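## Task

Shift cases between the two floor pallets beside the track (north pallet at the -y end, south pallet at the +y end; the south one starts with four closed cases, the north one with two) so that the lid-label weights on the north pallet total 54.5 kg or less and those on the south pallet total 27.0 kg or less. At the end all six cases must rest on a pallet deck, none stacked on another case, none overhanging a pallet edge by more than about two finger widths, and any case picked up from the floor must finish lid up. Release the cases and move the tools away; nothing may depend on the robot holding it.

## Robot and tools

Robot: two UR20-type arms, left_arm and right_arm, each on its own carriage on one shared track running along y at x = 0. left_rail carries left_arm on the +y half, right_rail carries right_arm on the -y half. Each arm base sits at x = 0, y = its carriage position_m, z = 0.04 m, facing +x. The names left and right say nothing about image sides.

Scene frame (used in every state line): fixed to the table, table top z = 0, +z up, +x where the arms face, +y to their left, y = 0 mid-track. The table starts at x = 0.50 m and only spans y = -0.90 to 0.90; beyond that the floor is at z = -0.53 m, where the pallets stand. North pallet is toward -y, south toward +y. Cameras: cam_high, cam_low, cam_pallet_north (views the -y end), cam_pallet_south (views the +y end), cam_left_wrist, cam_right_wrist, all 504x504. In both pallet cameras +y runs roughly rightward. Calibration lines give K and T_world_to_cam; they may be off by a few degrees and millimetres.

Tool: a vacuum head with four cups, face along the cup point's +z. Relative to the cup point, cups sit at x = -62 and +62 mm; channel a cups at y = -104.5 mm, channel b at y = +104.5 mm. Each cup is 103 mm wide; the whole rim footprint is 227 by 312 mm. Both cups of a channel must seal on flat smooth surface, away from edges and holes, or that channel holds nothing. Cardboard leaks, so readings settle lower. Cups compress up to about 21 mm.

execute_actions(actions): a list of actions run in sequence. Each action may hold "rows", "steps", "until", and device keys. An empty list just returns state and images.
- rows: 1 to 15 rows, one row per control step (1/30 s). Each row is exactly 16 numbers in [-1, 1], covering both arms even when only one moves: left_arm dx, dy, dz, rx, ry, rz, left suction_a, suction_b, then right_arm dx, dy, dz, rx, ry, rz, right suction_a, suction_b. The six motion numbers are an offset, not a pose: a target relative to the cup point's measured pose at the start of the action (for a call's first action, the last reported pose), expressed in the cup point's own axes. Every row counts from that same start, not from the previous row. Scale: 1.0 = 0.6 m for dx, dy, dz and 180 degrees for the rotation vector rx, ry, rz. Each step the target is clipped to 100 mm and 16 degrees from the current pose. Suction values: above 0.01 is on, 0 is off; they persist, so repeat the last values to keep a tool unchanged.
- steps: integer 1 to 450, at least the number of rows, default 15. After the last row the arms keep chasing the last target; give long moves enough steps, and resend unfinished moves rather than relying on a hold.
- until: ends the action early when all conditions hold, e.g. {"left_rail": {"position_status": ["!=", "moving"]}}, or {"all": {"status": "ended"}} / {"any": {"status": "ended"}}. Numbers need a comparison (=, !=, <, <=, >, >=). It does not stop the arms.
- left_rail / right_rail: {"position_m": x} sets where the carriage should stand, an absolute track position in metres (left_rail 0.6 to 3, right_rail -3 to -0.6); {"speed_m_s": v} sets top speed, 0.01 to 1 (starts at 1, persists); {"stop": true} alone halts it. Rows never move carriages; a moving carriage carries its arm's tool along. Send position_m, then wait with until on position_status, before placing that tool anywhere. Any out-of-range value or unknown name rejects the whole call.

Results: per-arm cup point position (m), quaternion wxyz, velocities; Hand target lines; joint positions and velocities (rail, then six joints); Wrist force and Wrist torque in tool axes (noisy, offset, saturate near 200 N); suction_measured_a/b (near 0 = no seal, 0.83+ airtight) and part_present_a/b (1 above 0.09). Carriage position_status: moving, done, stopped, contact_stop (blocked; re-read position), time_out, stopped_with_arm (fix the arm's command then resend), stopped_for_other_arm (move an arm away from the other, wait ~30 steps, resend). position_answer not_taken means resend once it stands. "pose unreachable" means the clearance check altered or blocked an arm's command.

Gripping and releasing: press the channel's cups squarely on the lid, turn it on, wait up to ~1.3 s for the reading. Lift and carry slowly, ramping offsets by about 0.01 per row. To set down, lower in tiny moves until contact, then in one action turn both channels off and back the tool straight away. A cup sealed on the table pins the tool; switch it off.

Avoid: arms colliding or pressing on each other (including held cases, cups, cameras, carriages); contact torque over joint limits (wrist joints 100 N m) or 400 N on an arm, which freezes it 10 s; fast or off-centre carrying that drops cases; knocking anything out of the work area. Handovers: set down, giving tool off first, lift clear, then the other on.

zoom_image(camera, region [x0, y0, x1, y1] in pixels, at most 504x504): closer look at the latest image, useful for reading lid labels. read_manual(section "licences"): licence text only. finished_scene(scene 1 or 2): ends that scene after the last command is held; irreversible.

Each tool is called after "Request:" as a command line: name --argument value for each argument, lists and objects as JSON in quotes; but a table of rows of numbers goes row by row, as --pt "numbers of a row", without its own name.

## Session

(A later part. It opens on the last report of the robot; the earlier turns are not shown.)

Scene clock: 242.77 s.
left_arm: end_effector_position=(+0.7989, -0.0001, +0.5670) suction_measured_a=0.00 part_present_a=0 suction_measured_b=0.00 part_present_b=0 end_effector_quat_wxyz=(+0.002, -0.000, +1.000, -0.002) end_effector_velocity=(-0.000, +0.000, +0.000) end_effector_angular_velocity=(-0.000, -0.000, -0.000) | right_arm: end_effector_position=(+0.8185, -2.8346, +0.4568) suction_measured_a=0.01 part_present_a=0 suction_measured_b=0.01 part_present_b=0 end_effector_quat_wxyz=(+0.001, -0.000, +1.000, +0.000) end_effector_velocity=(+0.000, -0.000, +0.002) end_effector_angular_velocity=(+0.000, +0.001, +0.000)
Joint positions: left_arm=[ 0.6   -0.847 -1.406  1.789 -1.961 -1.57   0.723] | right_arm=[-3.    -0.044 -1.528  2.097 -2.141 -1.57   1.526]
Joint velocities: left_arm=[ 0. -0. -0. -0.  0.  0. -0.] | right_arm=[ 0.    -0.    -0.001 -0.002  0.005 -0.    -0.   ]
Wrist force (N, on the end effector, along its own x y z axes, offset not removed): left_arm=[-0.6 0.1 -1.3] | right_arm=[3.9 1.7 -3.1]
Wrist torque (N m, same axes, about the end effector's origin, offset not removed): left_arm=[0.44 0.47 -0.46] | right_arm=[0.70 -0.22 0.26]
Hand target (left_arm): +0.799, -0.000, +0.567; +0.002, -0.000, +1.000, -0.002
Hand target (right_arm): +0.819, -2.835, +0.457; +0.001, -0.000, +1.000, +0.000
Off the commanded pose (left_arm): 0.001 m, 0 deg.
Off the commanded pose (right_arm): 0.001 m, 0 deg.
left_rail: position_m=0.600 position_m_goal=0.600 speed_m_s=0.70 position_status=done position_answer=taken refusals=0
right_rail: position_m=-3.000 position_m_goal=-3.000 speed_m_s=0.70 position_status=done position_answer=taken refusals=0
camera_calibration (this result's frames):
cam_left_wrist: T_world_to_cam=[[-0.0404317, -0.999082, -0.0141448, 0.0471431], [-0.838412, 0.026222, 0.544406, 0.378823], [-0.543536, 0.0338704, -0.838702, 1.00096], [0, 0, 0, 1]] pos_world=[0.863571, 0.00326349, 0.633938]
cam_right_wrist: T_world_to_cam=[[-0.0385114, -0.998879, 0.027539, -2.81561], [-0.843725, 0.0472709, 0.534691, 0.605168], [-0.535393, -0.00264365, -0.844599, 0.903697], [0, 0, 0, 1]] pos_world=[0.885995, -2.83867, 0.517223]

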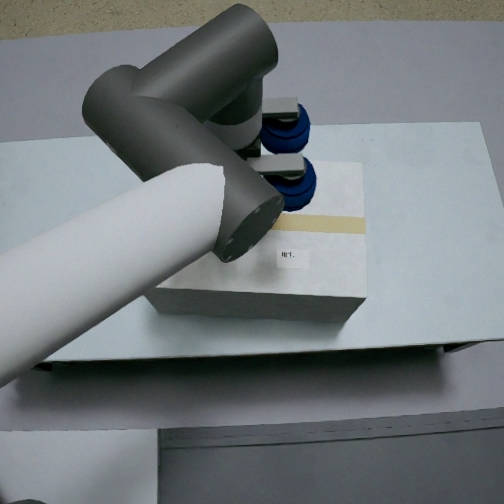

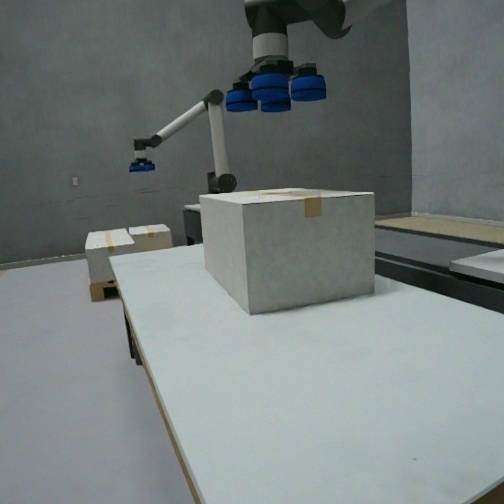

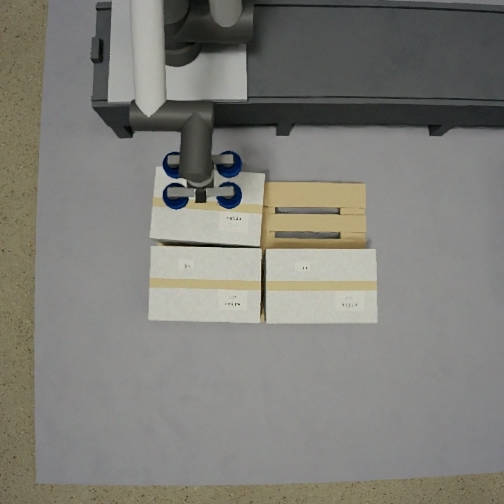

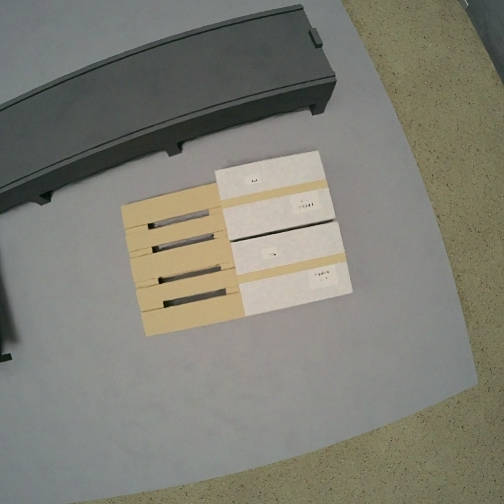

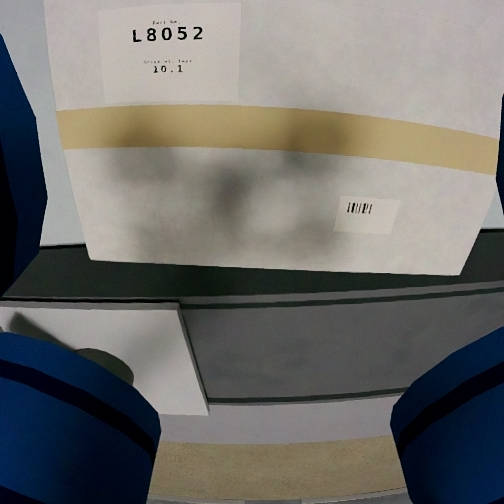

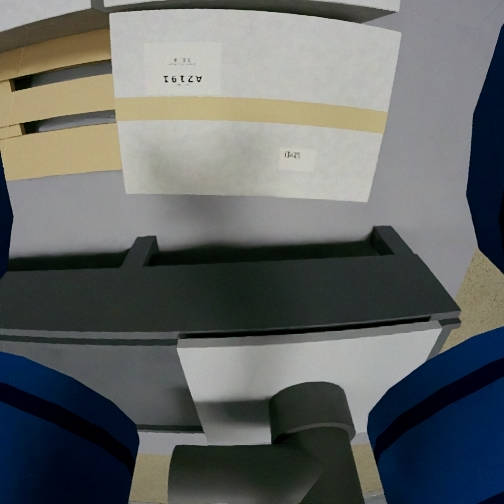

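Request:
execute_actions --actions '[{"left_rail":{"position_m":2.0,"speed_m_s":1.0},"right_rail":{"position_m":-0.6,"speed_m_s":1.0},"steps":150,"until":{"all":{"status":"ended"}}},{"rows":[[0,0,0,0,0,0,0,0,0.03,0.725,0.2,0,0,0,0,0]],"steps":60}]'

Scene clock: 251.37 s.
left_arm: end_effector_position=(+0.7989, +1.3999, +0.5670) suction_measured_a=0.00 part_present_a=0 suction_measured_b=0.00 part_present_b=0 end_effector_quat_wxyz=(+0.002, -0.000, +1.000, -0.002) end_effector_velocity=(-0.000, -0.000, -0.000) end_effector_angular_velocity=(-0.000, +0.000, -0.000) | right_arm: end_effector_position=(+0.8003, +0.0007, +0.3368) suction_measured_a=0.01 part_present_a=0 suction_measured_b=0.01 part_present_b=0 end_effector_quat_wxyz=(+0.000, -0.000, +1.000, +0.000) end_effector_velocity=(+0.000, +0.000, -0.000) end_effector_angular_velocity=(-0.000, +0.000, +0.000)
Joint positions: left_arm=[ 2.    -0.847 -1.406  1.789 -1.961 -1.57   0.723] | right_arm=[-0.6    0.442 -1.258  1.962 -2.276 -1.571  2.012]
Joint velocities: left_arm=[ 0. -0.  0. -0. -0. -0.  0.] | right_arm=[ 0.  0.  0. -0.  0. -0.  0.]
Wrist force (N, on the end effector, along its own x y z axes, offset not removed): left_arm=[-6.2 -0.8 -6.1] | right_arm=[-0.7 -3.7 -1.4]
Wrist torque (N m, same axes, about the end effector's origin, offset not removed): left_arm=[0.44 1.26 -0.40] | right_arm=[-0.08 0.51 0.23]
Hand target (left_arm): +0.799, +1.400, +0.567; +0.002, -0.000, +1.000, -0.002
Hand target (right_arm): +0.800, +0.001, +0.337; +0.000, -0.000, +1.000, +0.000
Off the commanded pose (left_arm): 0.000 m, 0 deg.
Off the commanded pose (right_arm): 0.001 m, 0 deg.
left_rail: position_m=2.000 position_m_goal=2.000 speed_m_s=1.00 position_status=done position_answer=taken refusals=0
right_rail: position_m=-0.600 position_m_goal=-0.600 speed_m_s=1.00 position_status=done position_answer=taken refusals=0
camera_calibration (this result's frames):
cam_left_wrist: T_world_to_cam=[[-0.0404304, -0.999082, -0.0141526, 1.44587], [-0.838408, 0.0262164, 0.544412, 0.342097], [-0.543542, 0.0338764, -0.838698, 0.953521], [0, 0, 0, 1]] pos_world=[0.863552, 1.40328, 0.633938]
cam_right_wrist: T_world_to_cam=[[-0.0384415, -0.998878, 0.0276725, 0.0189862], [-0.843502, 0.0472845, 0.53504, 0.51965], [-0.535748, -0.00277403, -0.844373, 0.800338], [0, 0, 0, 1]] pos_world=[0.867836, -0.00338636, 0.397225]

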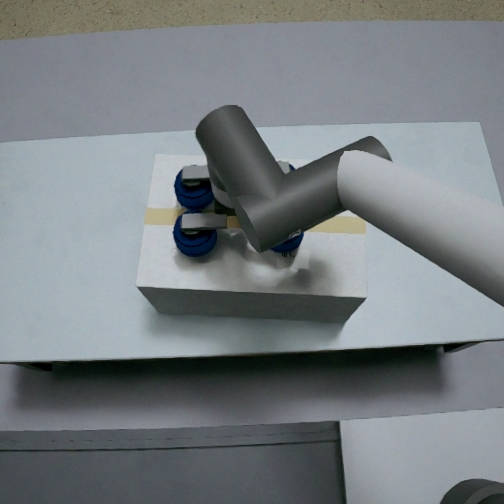

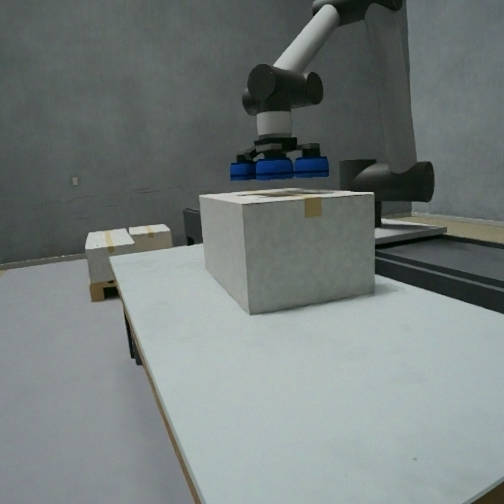

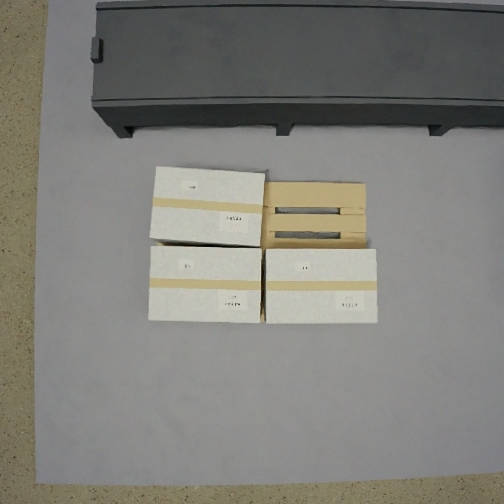

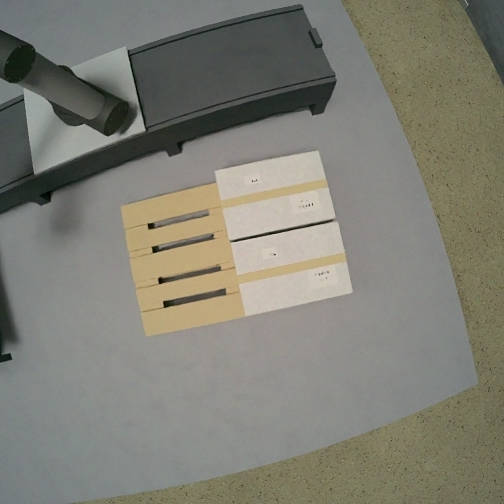

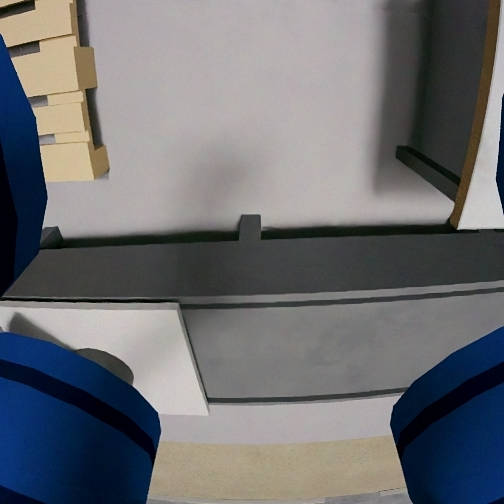

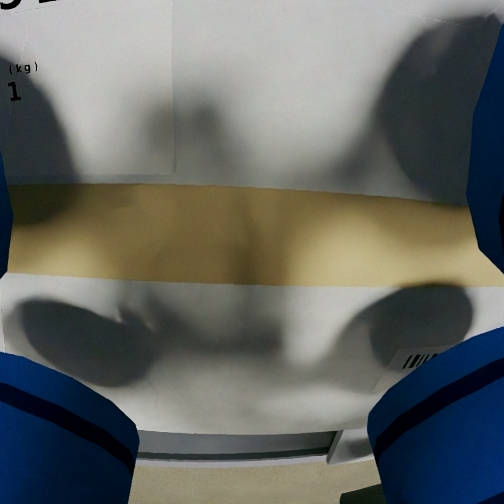

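Request:
execute_actions --actions '[{"rows":[[0,0,0,0,0,0,0,0,0,0,0.02,0,0,0,1,1],[0,0,0,0,0,0,0,0,0,0,0.04,0,0,0,1,1],[0,0,0,0,0,0,0,0,0,0,0.06,0,0,0,1,1],[0,0,0,0,0,0,0,0,0,0,0.075,0,0,0,1,1],[0,0,0,0,0,0,0,0,0,0,0.085,0,0,0,1,1],[0,0,0,0,0,0,0,0,0,0,0.093,0,0,0,1,1]],"steps":50}]'

Scene clock: 259.60 s.
left_arm: end_effector_position=(+0.7989, +1.3999, +0.5670) suction_measured_a=0.00 part_present_a=0 suction_measured_b=0.00 part_present_b=0 end_effector_quat_wxyz=(+0.002, -0.000, +1.000, -0.002) end_effector_velocity=(-0.000, +0.000, +0.000) end_effector_angular_velocity=(-0.000, -0.000, +0.000) | right_arm: end_effector_position=(+0.8004, +0.0007, +0.2810) suction_measured_a=0.98 part_present_a=1 suction_measured_b=0.98 part_present_b=1 end_effector_quat_wxyz=(+0.001, -0.000, +1.000, +0.000) end_effector_velocity=(-0.000, +0.000, -0.000) end_effector_angular_velocity=(-0.000, +0.000, +0.000)
Joint positions: left_arm=[ 2.    -0.847 -1.406  1.789 -1.961 -1.57   0.723] | right_arm=[-0.6    0.442 -1.21   1.993 -2.354 -1.571  2.012]
Joint velocities: left_arm=[ 0. -0. -0.  0. -0.  0. -0.] | right_arm=[ 0.  0.  0.  0. -0.  0. -0.]
Wrist force (N, on the end effector, along its own x y z axes, offset not removed): left_arm=[-7.3 0.3 -9.9] | right_arm=[1.4 -2.8 -18.8]
Wrist torque (N m, same axes, about the end effector's origin, offset not removed): left_arm=[0.52 1.37 -0.43] | right_arm=[1.31 1.71 0.35]
Hand target (left_arm): +0.799, +1.400, +0.567; +0.002, -0.000, +1.000, -0.002
Hand target (right_arm): +0.800, +0.001, +0.281; +0.000, -0.000, +1.000, +0.000
Off the commanded pose (left_arm): 0.000 m, 0 deg.
Off the commanded pose (right_arm): 0.000 m, 0 deg.
left_rail: position_m=2.000 position_m_goal=2.000 speed_m_s=1.00 position_status=done position_answer=taken refusals=0
right_rail: position_m=-0.600 position_m_goal=-0.600 speed_m_s=1.00 position_status=done position_answer=taken refusals=0
camera_calibration (this result's frames):
cam_left_wrist: T_world_to_cam=[[-0.0404303, -0.999082, -0.0141527, 1.44587], [-0.838408, 0.0262163, 0.544412, 0.342097], [-0.543542, 0.0338765, -0.838698, 0.953521], [0, 0, 0, 1]] pos_world=[0.863552, 1.40328, 0.633937]
cam_right_wrist: T_world_to_cam=[[-0.0384483, -0.998877, 0.0276696, 0.020524], [-0.843505, 0.0472886, 0.535036, 0.549614], [-0.535744, -0.00276822, -0.844376, 0.753238], [0, 0, 0, 1]] pos_world=[0.867934, -0.00340441, 0.341385]

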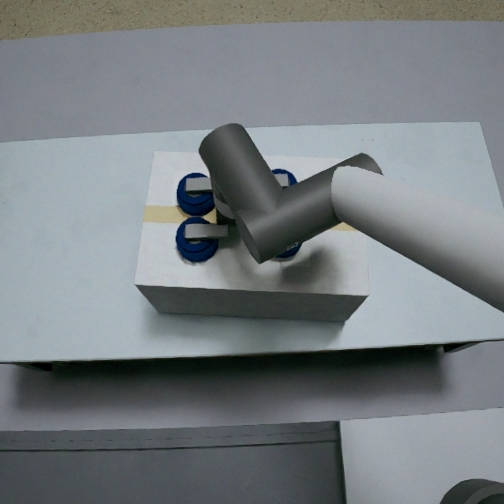

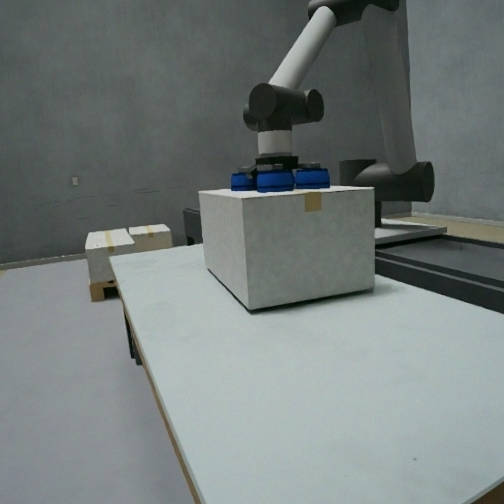

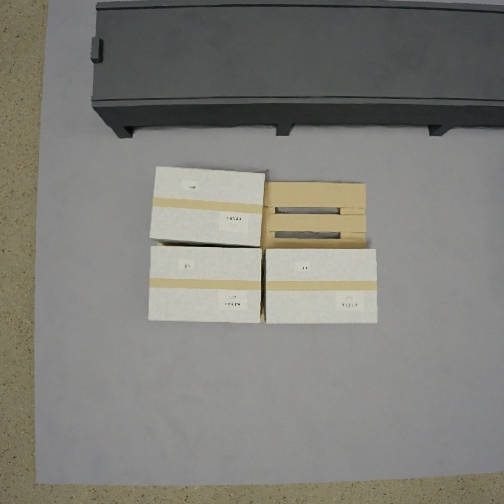

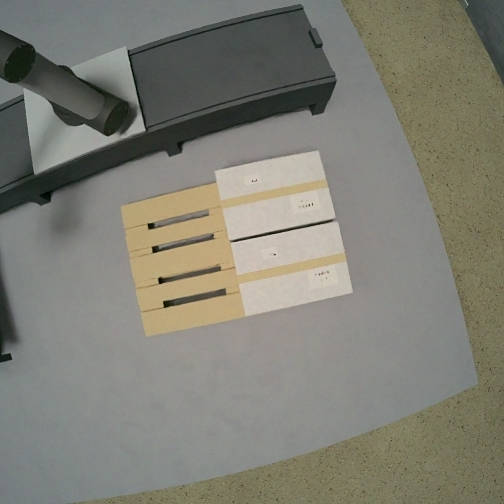

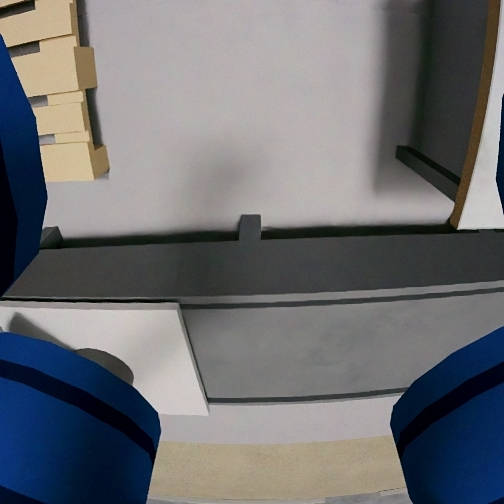

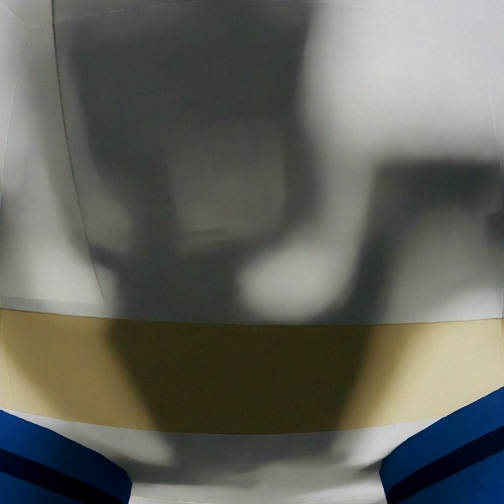

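Request:
execute_actions --actions '[{"rows":[[0,0,0,0,0,0,0,0,0,0,-0.02,0,0,0,1,1],[0,0,0,0,0,0,0,0,0,0,-0.05,0,0,0,1,1],[0,0,0,0,0,0,0,0,0,0,-0.1,0,0,0,1,1],[0,0,0,0,0,0,0,0,0,0,-0.2,0,0,0,1,1],[0,0,0,0,0,0,0,0,0,0,-0.3,0,0,0,1,1]],"steps":45},{"right_rail":{"position_m":-2.84,"speed_m_s":0.7},"steps":200,"until":{"right_rail":{"position_status":["!=","moving"]}}},{"rows":[[0,0,0,0,0,0,0,0,0,0,0.05,0,0,0,1,1],[0,0,0,0,0,0,0,0,0,0,0.15,0,0,0,1,1],[0,0,0,0,0,0,0,0,-0.033,-0.01,0.9,0,0,0,1,1]],"steps":75}]'

Scene clock: 286.77 s.
left_arm: end_effector_position=(+0.7989, +1.3999, +0.5670) suction_measured_a=0.00 part_present_a=0 suction_measured_b=0.00 part_present_b=0 end_effector_quat_wxyz=(+0.002, -0.000, +1.000, -0.002) end_effector_velocity=(+0.000, -0.000, -0.000) end_effector_angular_velocity=(+0.000, +0.000, +0.000) | right_arm: end_effector_position=(+0.8004, -2.2544, +0.1377) suction_measured_a=0.98 part_present_a=1 suction_measured_b=0.98 part_present_b=1 end_effector_quat_wxyz=(+0.000, +0.001, +1.000, -0.008) end_effector_velocity=(+0.000, -0.000, -0.000) end_effector_angular_velocity=(-0.000, -0.000, -0.000)
Joint positions: left_arm=[ 2.    -0.847 -1.406  1.789 -1.961 -1.57   0.723] | right_arm=[-2.84   0.432 -1.074  2.058 -2.55  -1.585  2.004]
Joint velocities: left_arm=[ 0.  0.  0. -0.  0. -0. -0.] | right_arm=[ 0. -0.  0.  0.  0. -0.  0.]
Wrist force (N, on the end effector, along its own x y z axes, offset not removed): left_arm=[-1.1 0.1 -8.8] | right_arm=[16.0 -1.1 -57.2]
Wrist torque (N m, same axes, about the end effector's origin, offset not removed): left_arm=[0.32 0.44 -0.23] | right_arm=[14.36 6.29 5.70]
Hand target (left_arm): +0.799, +1.400, +0.567; +0.002, -0.000, +1.000, -0.002
Hand target (right_arm): +0.800, -2.254, +0.138; +0.000, +0.001, +1.000, -0.008
Off the commanded pose (left_arm): 0.000 m, 0 deg.
Off the commanded pose (right_arm): 0.218 m, 1 deg.
FORCE FAULT: contact force on the right arm reached its limit, and that arm stopped for 10 seconds. The contact can be on any part of that arm, not only on its tool. That arm's remaining commands of this call were not run. That arm holds still and accepts commands again. Move the arm away from the contact; if what it grips holds it there, let go first. Pushing or pulling that hard again can fault the arm again.
left_rail: position_m=2.000 position_m_goal=2.000 speed_m_s=1.00 position_status=done position_answer=taken refusals=0
right_rail: position_m=-2.840 position_m_goal=-2.840 speed_m_s=0.70 position_status=done position_answer=taken refusals=0
camera_calibration (this result's frames):
cam_left_wrist: T_world_to_cam=[[-0.04043, -0.999082, -0.0141526, 1.44587], [-0.838408, 0.0262161, 0.544412, 0.342098], [-0.543542, 0.0338762, -0.838698, 0.953521], [0, 0, 0, 1]] pos_world=[0.863552, 1.40328, 0.633938]
cam_right_wrist: T_world_to_cam=[[-0.0405103, -0.998223, 0.0437006, -2.22709], [-0.843365, 0.0576141, 0.534243, 0.756185], [-0.535811, -0.0152132, -0.844201, 0.598023], [0, 0, 0, 1]] pos_world=[0.867947, -2.2576, 0.19819]

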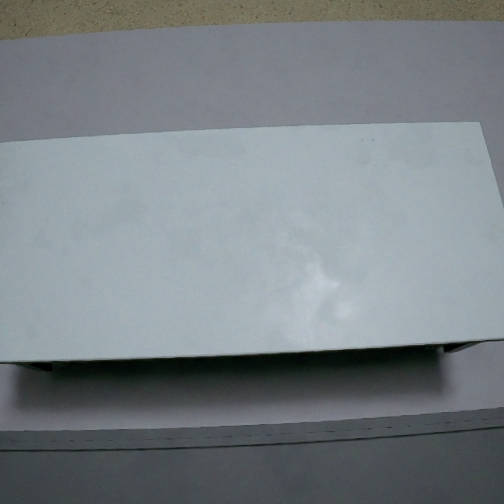

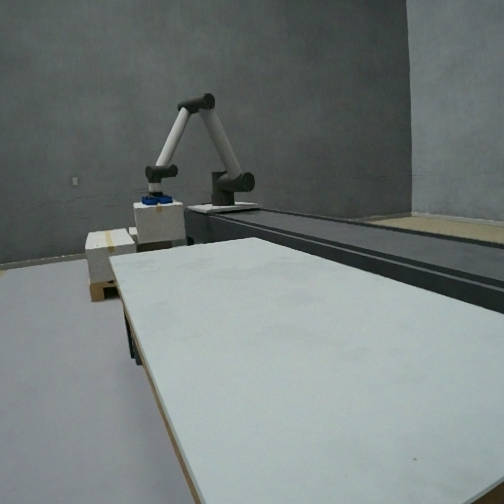

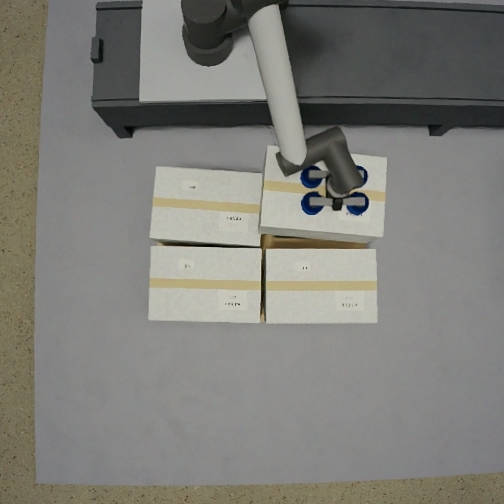

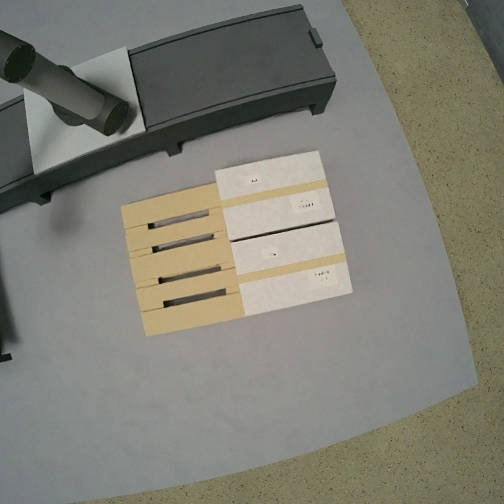

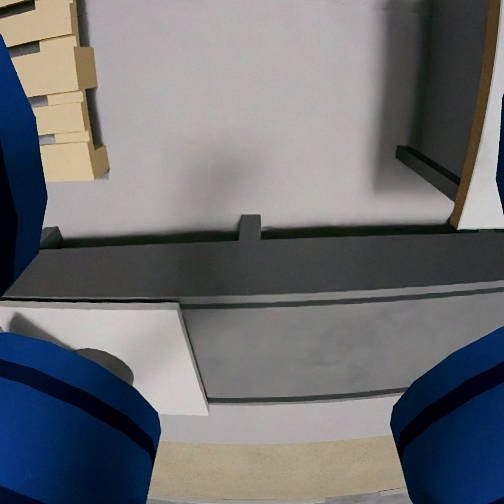

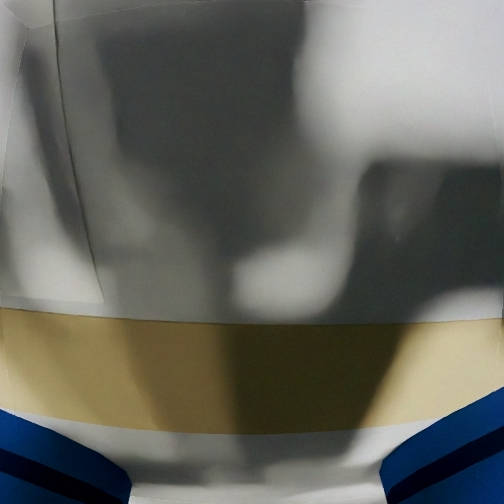

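Request:
execute_actions --actions '[{"rows":[[0,0,0,0,0,0,0,0,0,0,-0.03,0,0,0,1,1],[0,0,0,0,0,0,0,0,0,0.03,-0.06,0,0,0,1,1],[0,0,0,0,0,0,0,0,0,0.1,-0.06,0,0,0,1,1]],"steps":40},{"rows":[[0,0,0,0,0,0,0,0,0,0,0.02,0,0,0,1,1],[0,0,0,0,0,0,0,0,0,0,0.05,0,0,0,1,1],[0,0,0,0,0,0,0,0,0,0,0.12,0,0,0,1,1]],"steps":40}]'

Scene clock: 295.93 s.
left_arm: end_effector_position=(+0.7989, +1.3999, +0.5670) suction_measured_a=0.00 part_present_a=0 suction_measured_b=0.00 part_present_b=0 end_effector_quat_wxyz=(+0.002, -0.000, +1.000, -0.002) end_effector_velocity=(-0.000, +0.000, +0.000) end_effector_angular_velocity=(-0.000, -0.000, +0.000) | right_arm: end_effector_position=(+0.8005, -2.1951, +0.1007) suction_measured_a=0.98 part_present_a=1 suction_measured_b=0.98 part_present_b=1 end_effector_quat_wxyz=(+0.000, +0.001, +1.000, -0.008) end_effector_velocity=(-0.000, -0.000, -0.000) end_effector_angular_velocity=(-0.000, +0.000, -0.000)
Joint positions: left_arm=[ 2.    -0.847 -1.406  1.789 -1.961 -1.57   0.723] | right_arm=[-2.84   0.485 -1.007  2.012 -2.569 -1.585  2.058]
Joint velocities: left_arm=[ 0. -0. -0.  0. -0.  0. -0.] | right_arm=[ 0. -0.  0.  0. -0. -0.  0.]
Wrist force (N, on the end effector, along its own x y z axes, offset not removed): left_arm=[-3.9 2.5 -2.1] | right_arm=[-0.2 0.3 -14.5]
Wrist torque (N m, same axes, about the end effector's origin, offset not removed): left_arm=[0.77 0.90 -0.49] | right_arm=[1.93 1.77 0.25]
Hand target (left_arm): +0.799, +1.400, +0.567; +0.002, -0.000, +1.000, -0.002
Hand target (right_arm): +0.801, -2.195, +0.101; +0.000, +0.001, +1.000, -0.008
Off the commanded pose (left_arm): 0.000 m, 0 deg.
Off the commanded pose (right_arm): 0.000 m, 0 deg.
left_rail: position_m=2.000 position_m_goal=2.000 speed_m_s=1.00 position_status=done position_answer=taken refusals=0
right_rail: position_m=-2.840 position_m_goal=-2.840 speed_m_s=0.70 position_status=done position_answer=taken refusals=0
camera_calibration (this result's frames):
cam_left_wrist: T_world_to_cam=[[-0.04043, -0.999082, -0.0141526, 1.44587], [-0.838408, 0.026216, 0.544412, 0.342098], [-0.543542, 0.0338763, -0.838698, 0.953521], [0, 0, 0, 1]] pos_world=[0.863552, 1.40328, 0.633938]
cam_right_wrist: T_world_to_cam=[[-0.040512, -0.998222, 0.043723, -2.16629], [-0.843352, 0.0576279, 0.534263, 0.772646], [-0.535832, -0.0152298, -0.844187, 0.56773], [0, 0, 0, 1]] pos_world=[0.868059, -2.19832, 0.161192]

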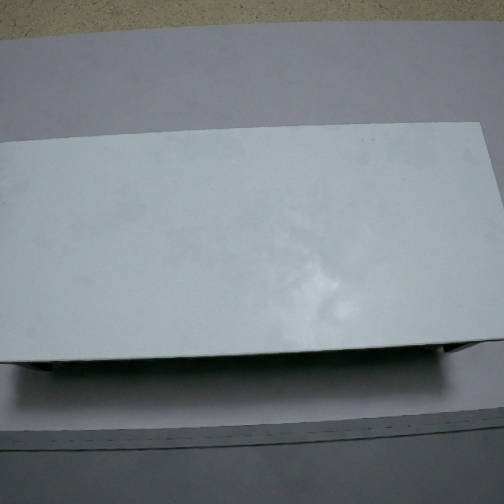

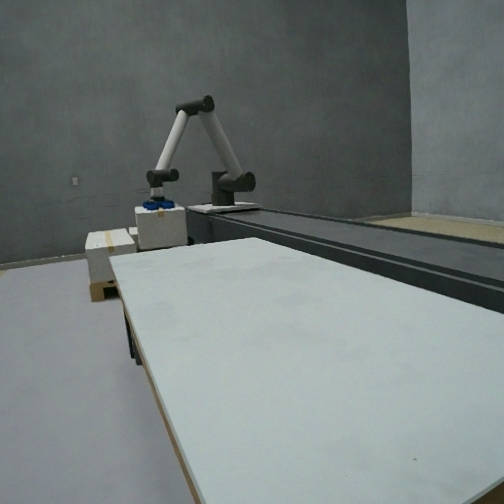

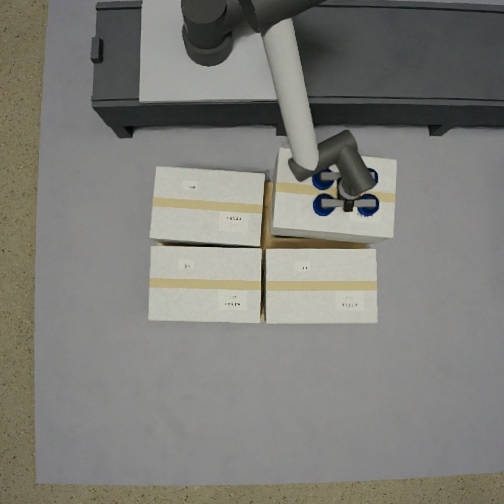

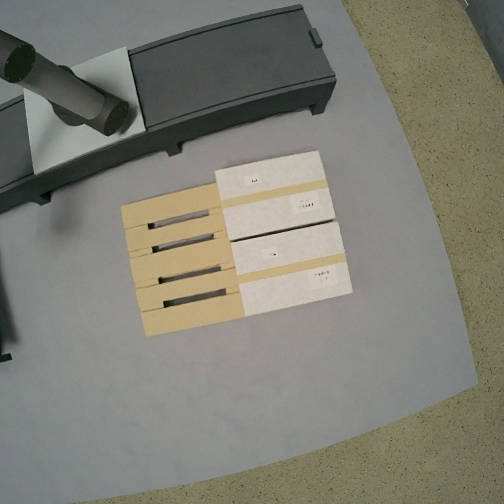

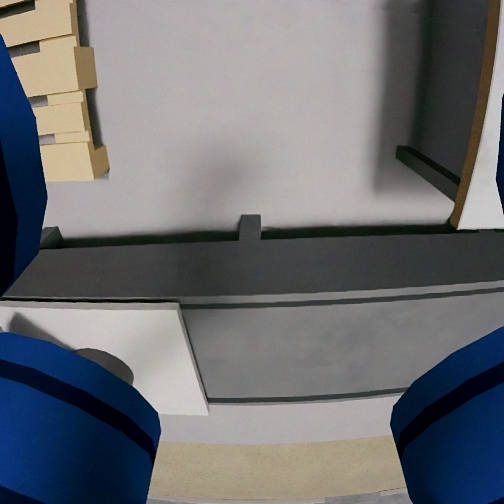

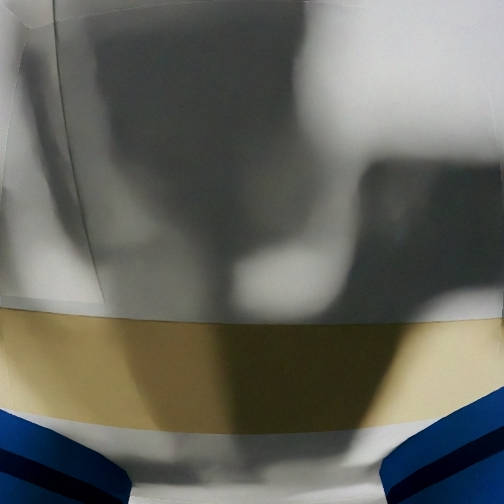

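Clear now. Lower to z≈-0.08.

Request:
execute_actions --actions '[{"rows":[[0,0,0,0,0,0,0,0,0,0,0.03,0,0,0,1,1],[0,0,0,0,0,0,0,0,0,0,0.08,0,0,0,1,1],[0,0,0,0,0,0,0,0,0,0,0.3,0,0,0,1,1]],"steps":50}]'

Scene clock: 300.00 s.
left_arm: end_effector_position=(+0.7989, +1.3999, +0.5670) suction_measured_a=0.00 part_present_a=0 suction_measured_b=0.00 part_present_b=0 end_effector_quat_wxyz=(+0.002, -0.000, +1.000, -0.002) end_effector_velocity=(-0.000, +0.000, +0.000) end_effector_angular_velocity=(-0.000, -0.000, +0.000) | right_arm: end_effector_position=(+0.8008, -2.1981, -0.0794) suction_measured_a=0.98 part_present_a=1 suction_measured_b=0.98 part_present_b=1 end_effector_quat_wxyz=(+0.000, +0.001, +1.000, -0.008) end_effector_velocity=(-0.000, +0.000, -0.000) end_effector_angular_velocity=(+0.000, +0.000, -0.000)
Joint positions: left_arm=[ 2.    -0.847 -1.406  1.789 -1.961 -1.57   0.723] | right_arm=[-2.84   0.483 -0.8    2.022 -2.786 -1.585  2.055]
Joint velocities: left_arm=[ 0. -0. -0.  0. -0.  0. -0.] | right_arm=[ 0.  0.  0. -0. -0.  0.  0.]
Wrist force (N, on the end effector, along its own x y z axes, offset not removed): left_arm=[-2.5 -1.2 -6.6] | right_arm=[0.3 -0.5 -15.8]
Wrist torque (N m, same axes, about the end effector's origin, offset not removed): left_arm=[0.09 0.80 -0.51] | right_arm=[1.56 1.81 0.18]
Hand target (left_arm): +0.799, +1.400, +0.567; +0.002, -0.000, +1.000, -0.002
Hand target (right_arm): +0.801, -2.198, -0.079; +0.000, +0.001, +1.000, -0.008
Off the commanded pose (left_arm): 0.000 m, 0 deg.
Off the commanded pose (right_arm): 0.000 m, 0 deg.
left_rail: position_m=2.000 position_m_goal=2.000 speed_m_s=1.00 position_status=done position_answer=taken refusals=0
right_rail: position_m=-2.840 position_m_goal=-2.840 speed_m_s=0.70 position_status=done position_answer=taken refusals=0
camera_calibration (this result's frames):
cam_left_wrist: T_world_to_cam=[[-0.04043, -0.999082, -0.0141526, 1.44587], [-0.838408, 0.026216, 0.544412, 0.342098], [-0.543542, 0.0338762, -0.838698, 0.953521], [0, 0, 0, 1]] pos_world=[0.863552, 1.40328, 0.633938]
cam_right_wrist: T_world_to_cam=[[-0.0405089, -0.998221, 0.0437393, -2.16137], [-0.843369, 0.0576335, 0.534234, 0.86927], [-0.535805, -0.0152471, -0.844204, 0.415692], [0, 0, 0, 1]] pos_world=[0.868291, -2.20129, -0.0189285]

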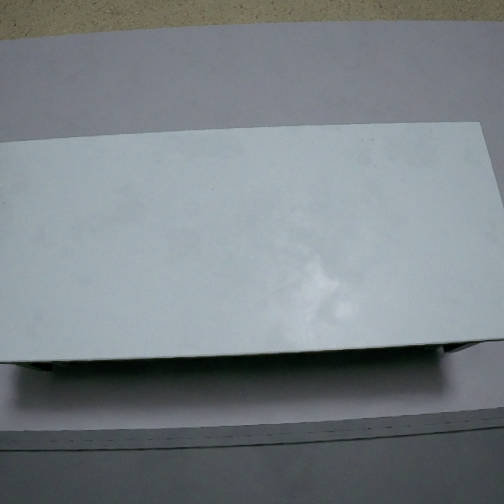

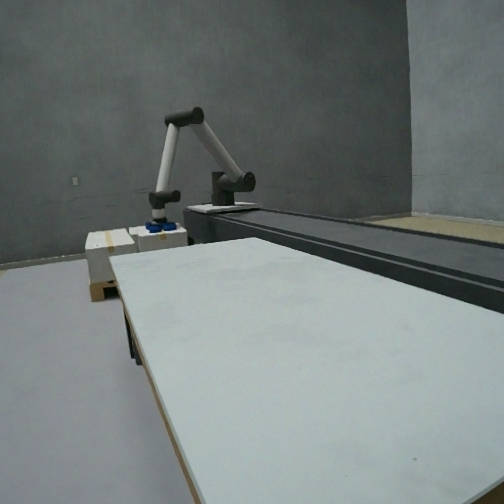

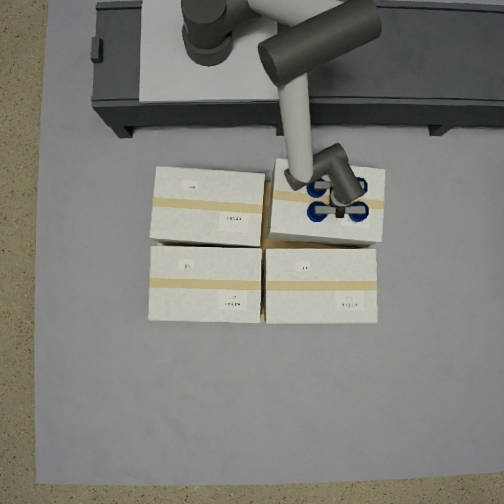

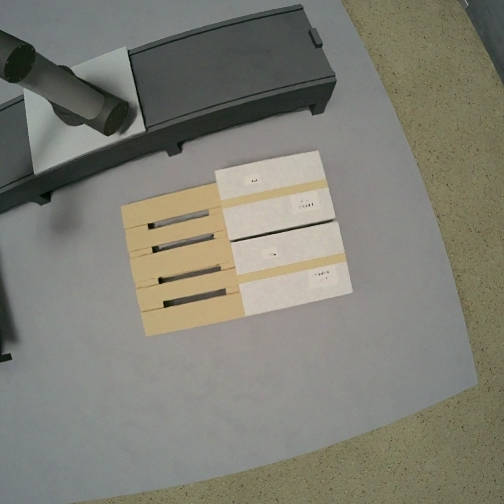

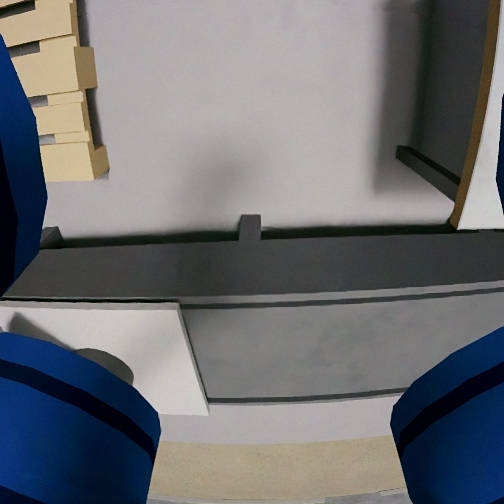

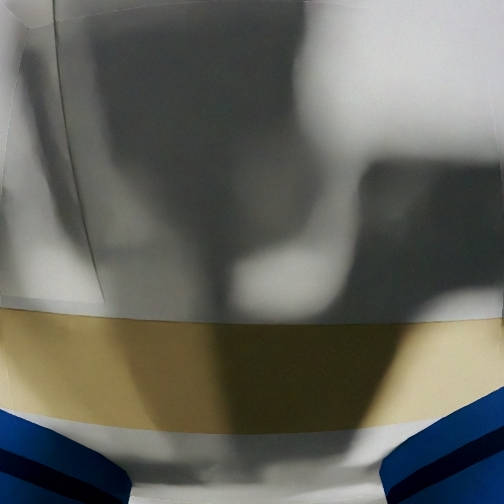

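Request:
execute_actions --actions '[{"rows":[[0,0,0,0,0,0,0,0,-0.015,-0.015,0,0,0,0,1,1],[0,0,0,0,0,0,0,0,-0.03,-0.03,0,0,0,0,1,1]],"steps":25},{"rows":[[0,0,0,0,0,0,0,0,0,0,0.02,0,0,0,1,1],[0,0,0,0,0,0,0,0,0,0,0.04,0,0,0,1,1]],"steps":25}]'

Scene clock: 306.57 s.
left_arm: end_effector_position=(+0.7989, +1.3999, +0.5670) suction_measured_a=0.00 part_present_a=0 suction_measured_b=0.00 part_present_b=0 end_effector_quat_wxyz=(+0.002, -0.000, +1.000, -0.002) end_effector_velocity=(-0.000, +0.000, +0.000) end_effector_angular_velocity=(-0.000, -0.000, +0.000) | right_arm: end_effector_position=(+0.8187, -2.2164, -0.1030) suction_measured_a=0.98 part_present_a=1 suction_measured_b=0.98 part_present_b=1 end_effector_quat_wxyz=(+0.000, +0.001, +1.000, -0.008) end_effector_velocity=(+0.000, +0.000, -0.001) end_effector_angular_velocity=(+0.000, -0.000, -0.000)
Joint positions: left_arm=[ 2.    -0.847 -1.406  1.789 -1.961 -1.57   0.723] | right_arm=[-2.84   0.459 -0.77   2.014 -2.809 -1.585  2.031]
Joint velocities: left_arm=[ 0.  0. -0.  0. -0.  0. -0.] | right_arm=[ 0.    -0.     0.001 -0.    -0.001  0.    -0.   ]
Wrist force (N, on the end effector, along its own x y z axes, offset not removed): left_arm=[-7.6 -7.4 -10.0] | right_arm=[1.3 -1.1 -13.0]
Wrist torque (N m, same axes, about the end effector's origin, offset not removed): left_arm=[-0.50 1.62 -0.32] | right_arm=[1.67 1.47 0.23]
Hand target (left_arm): +0.799, +1.400, +0.567; +0.002, -0.000, +1.000, -0.002
Hand target (right_arm): +0.819, -2.216, -0.103; +0.000, +0.001, +1.000, -0.008
Off the commanded pose (left_arm): 0.000 m, 0 deg.
Off the commanded pose (right_arm): 0.000 m, 0 deg.
left_rail: position_m=2.000 position_m_goal=2.000 speed_m_s=1.00 position_status=done position_answer=taken refusals=0
right_rail: position_m=-2.840 position_m_goal=-2.840 speed_m_s=0.70 position_status=done position_answer=taken refusals=0
camera_calibration (this result's frames):
cam_left_wrist: T_world_to_cam=[[-0.0404301, -0.999082, -0.0141526, 1.44587], [-0.838408, 0.0262161, 0.544412, 0.342098], [-0.543542, 0.0338763, -0.838698, 0.953521], [0, 0, 0, 1]] pos_world=[0.863552, 1.40328, 0.633937]
cam_right_wrist: T_world_to_cam=[[-0.0404961, -0.998222, 0.0437397, -2.17796], [-0.843388, 0.0576224, 0.534207, 0.898068], [-0.535777, -0.0152562, -0.844222, 0.405049], [0, 0, 0, 1]] pos_world=[0.886236, -2.21966, -0.0425394]

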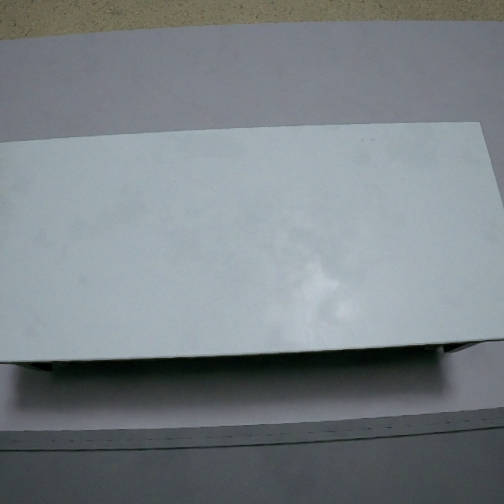

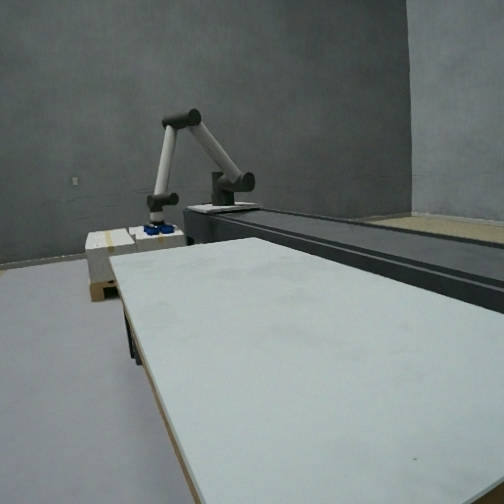

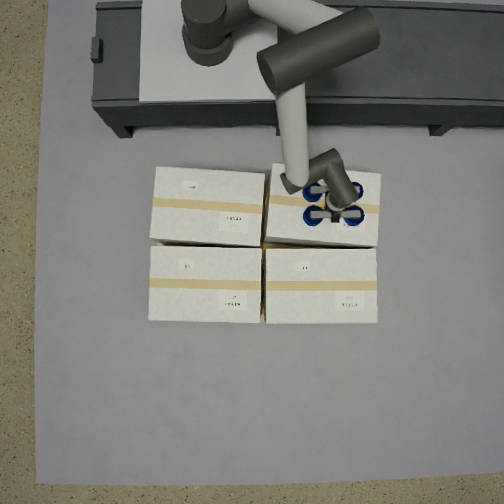

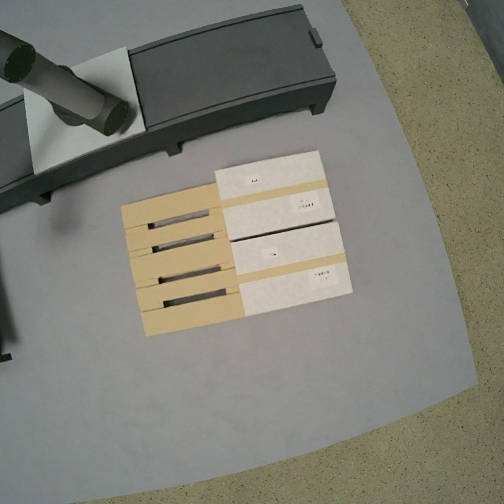

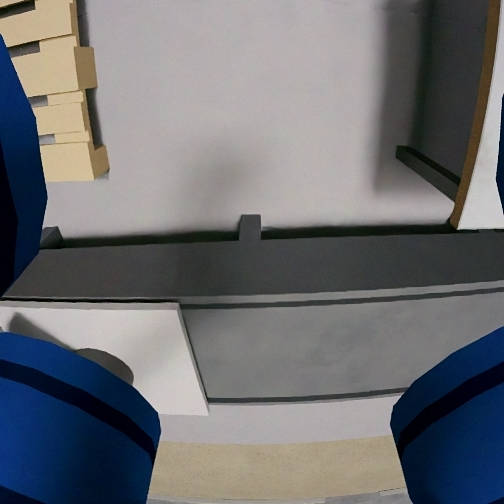

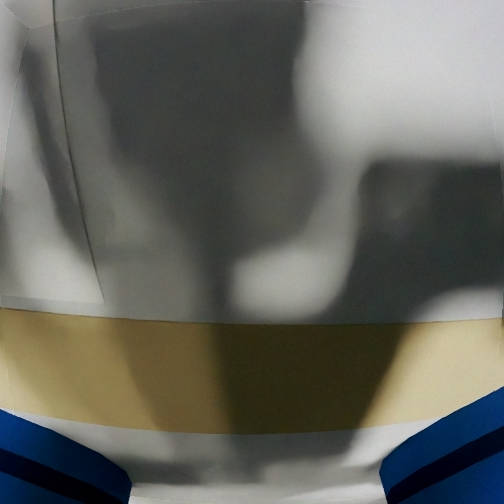

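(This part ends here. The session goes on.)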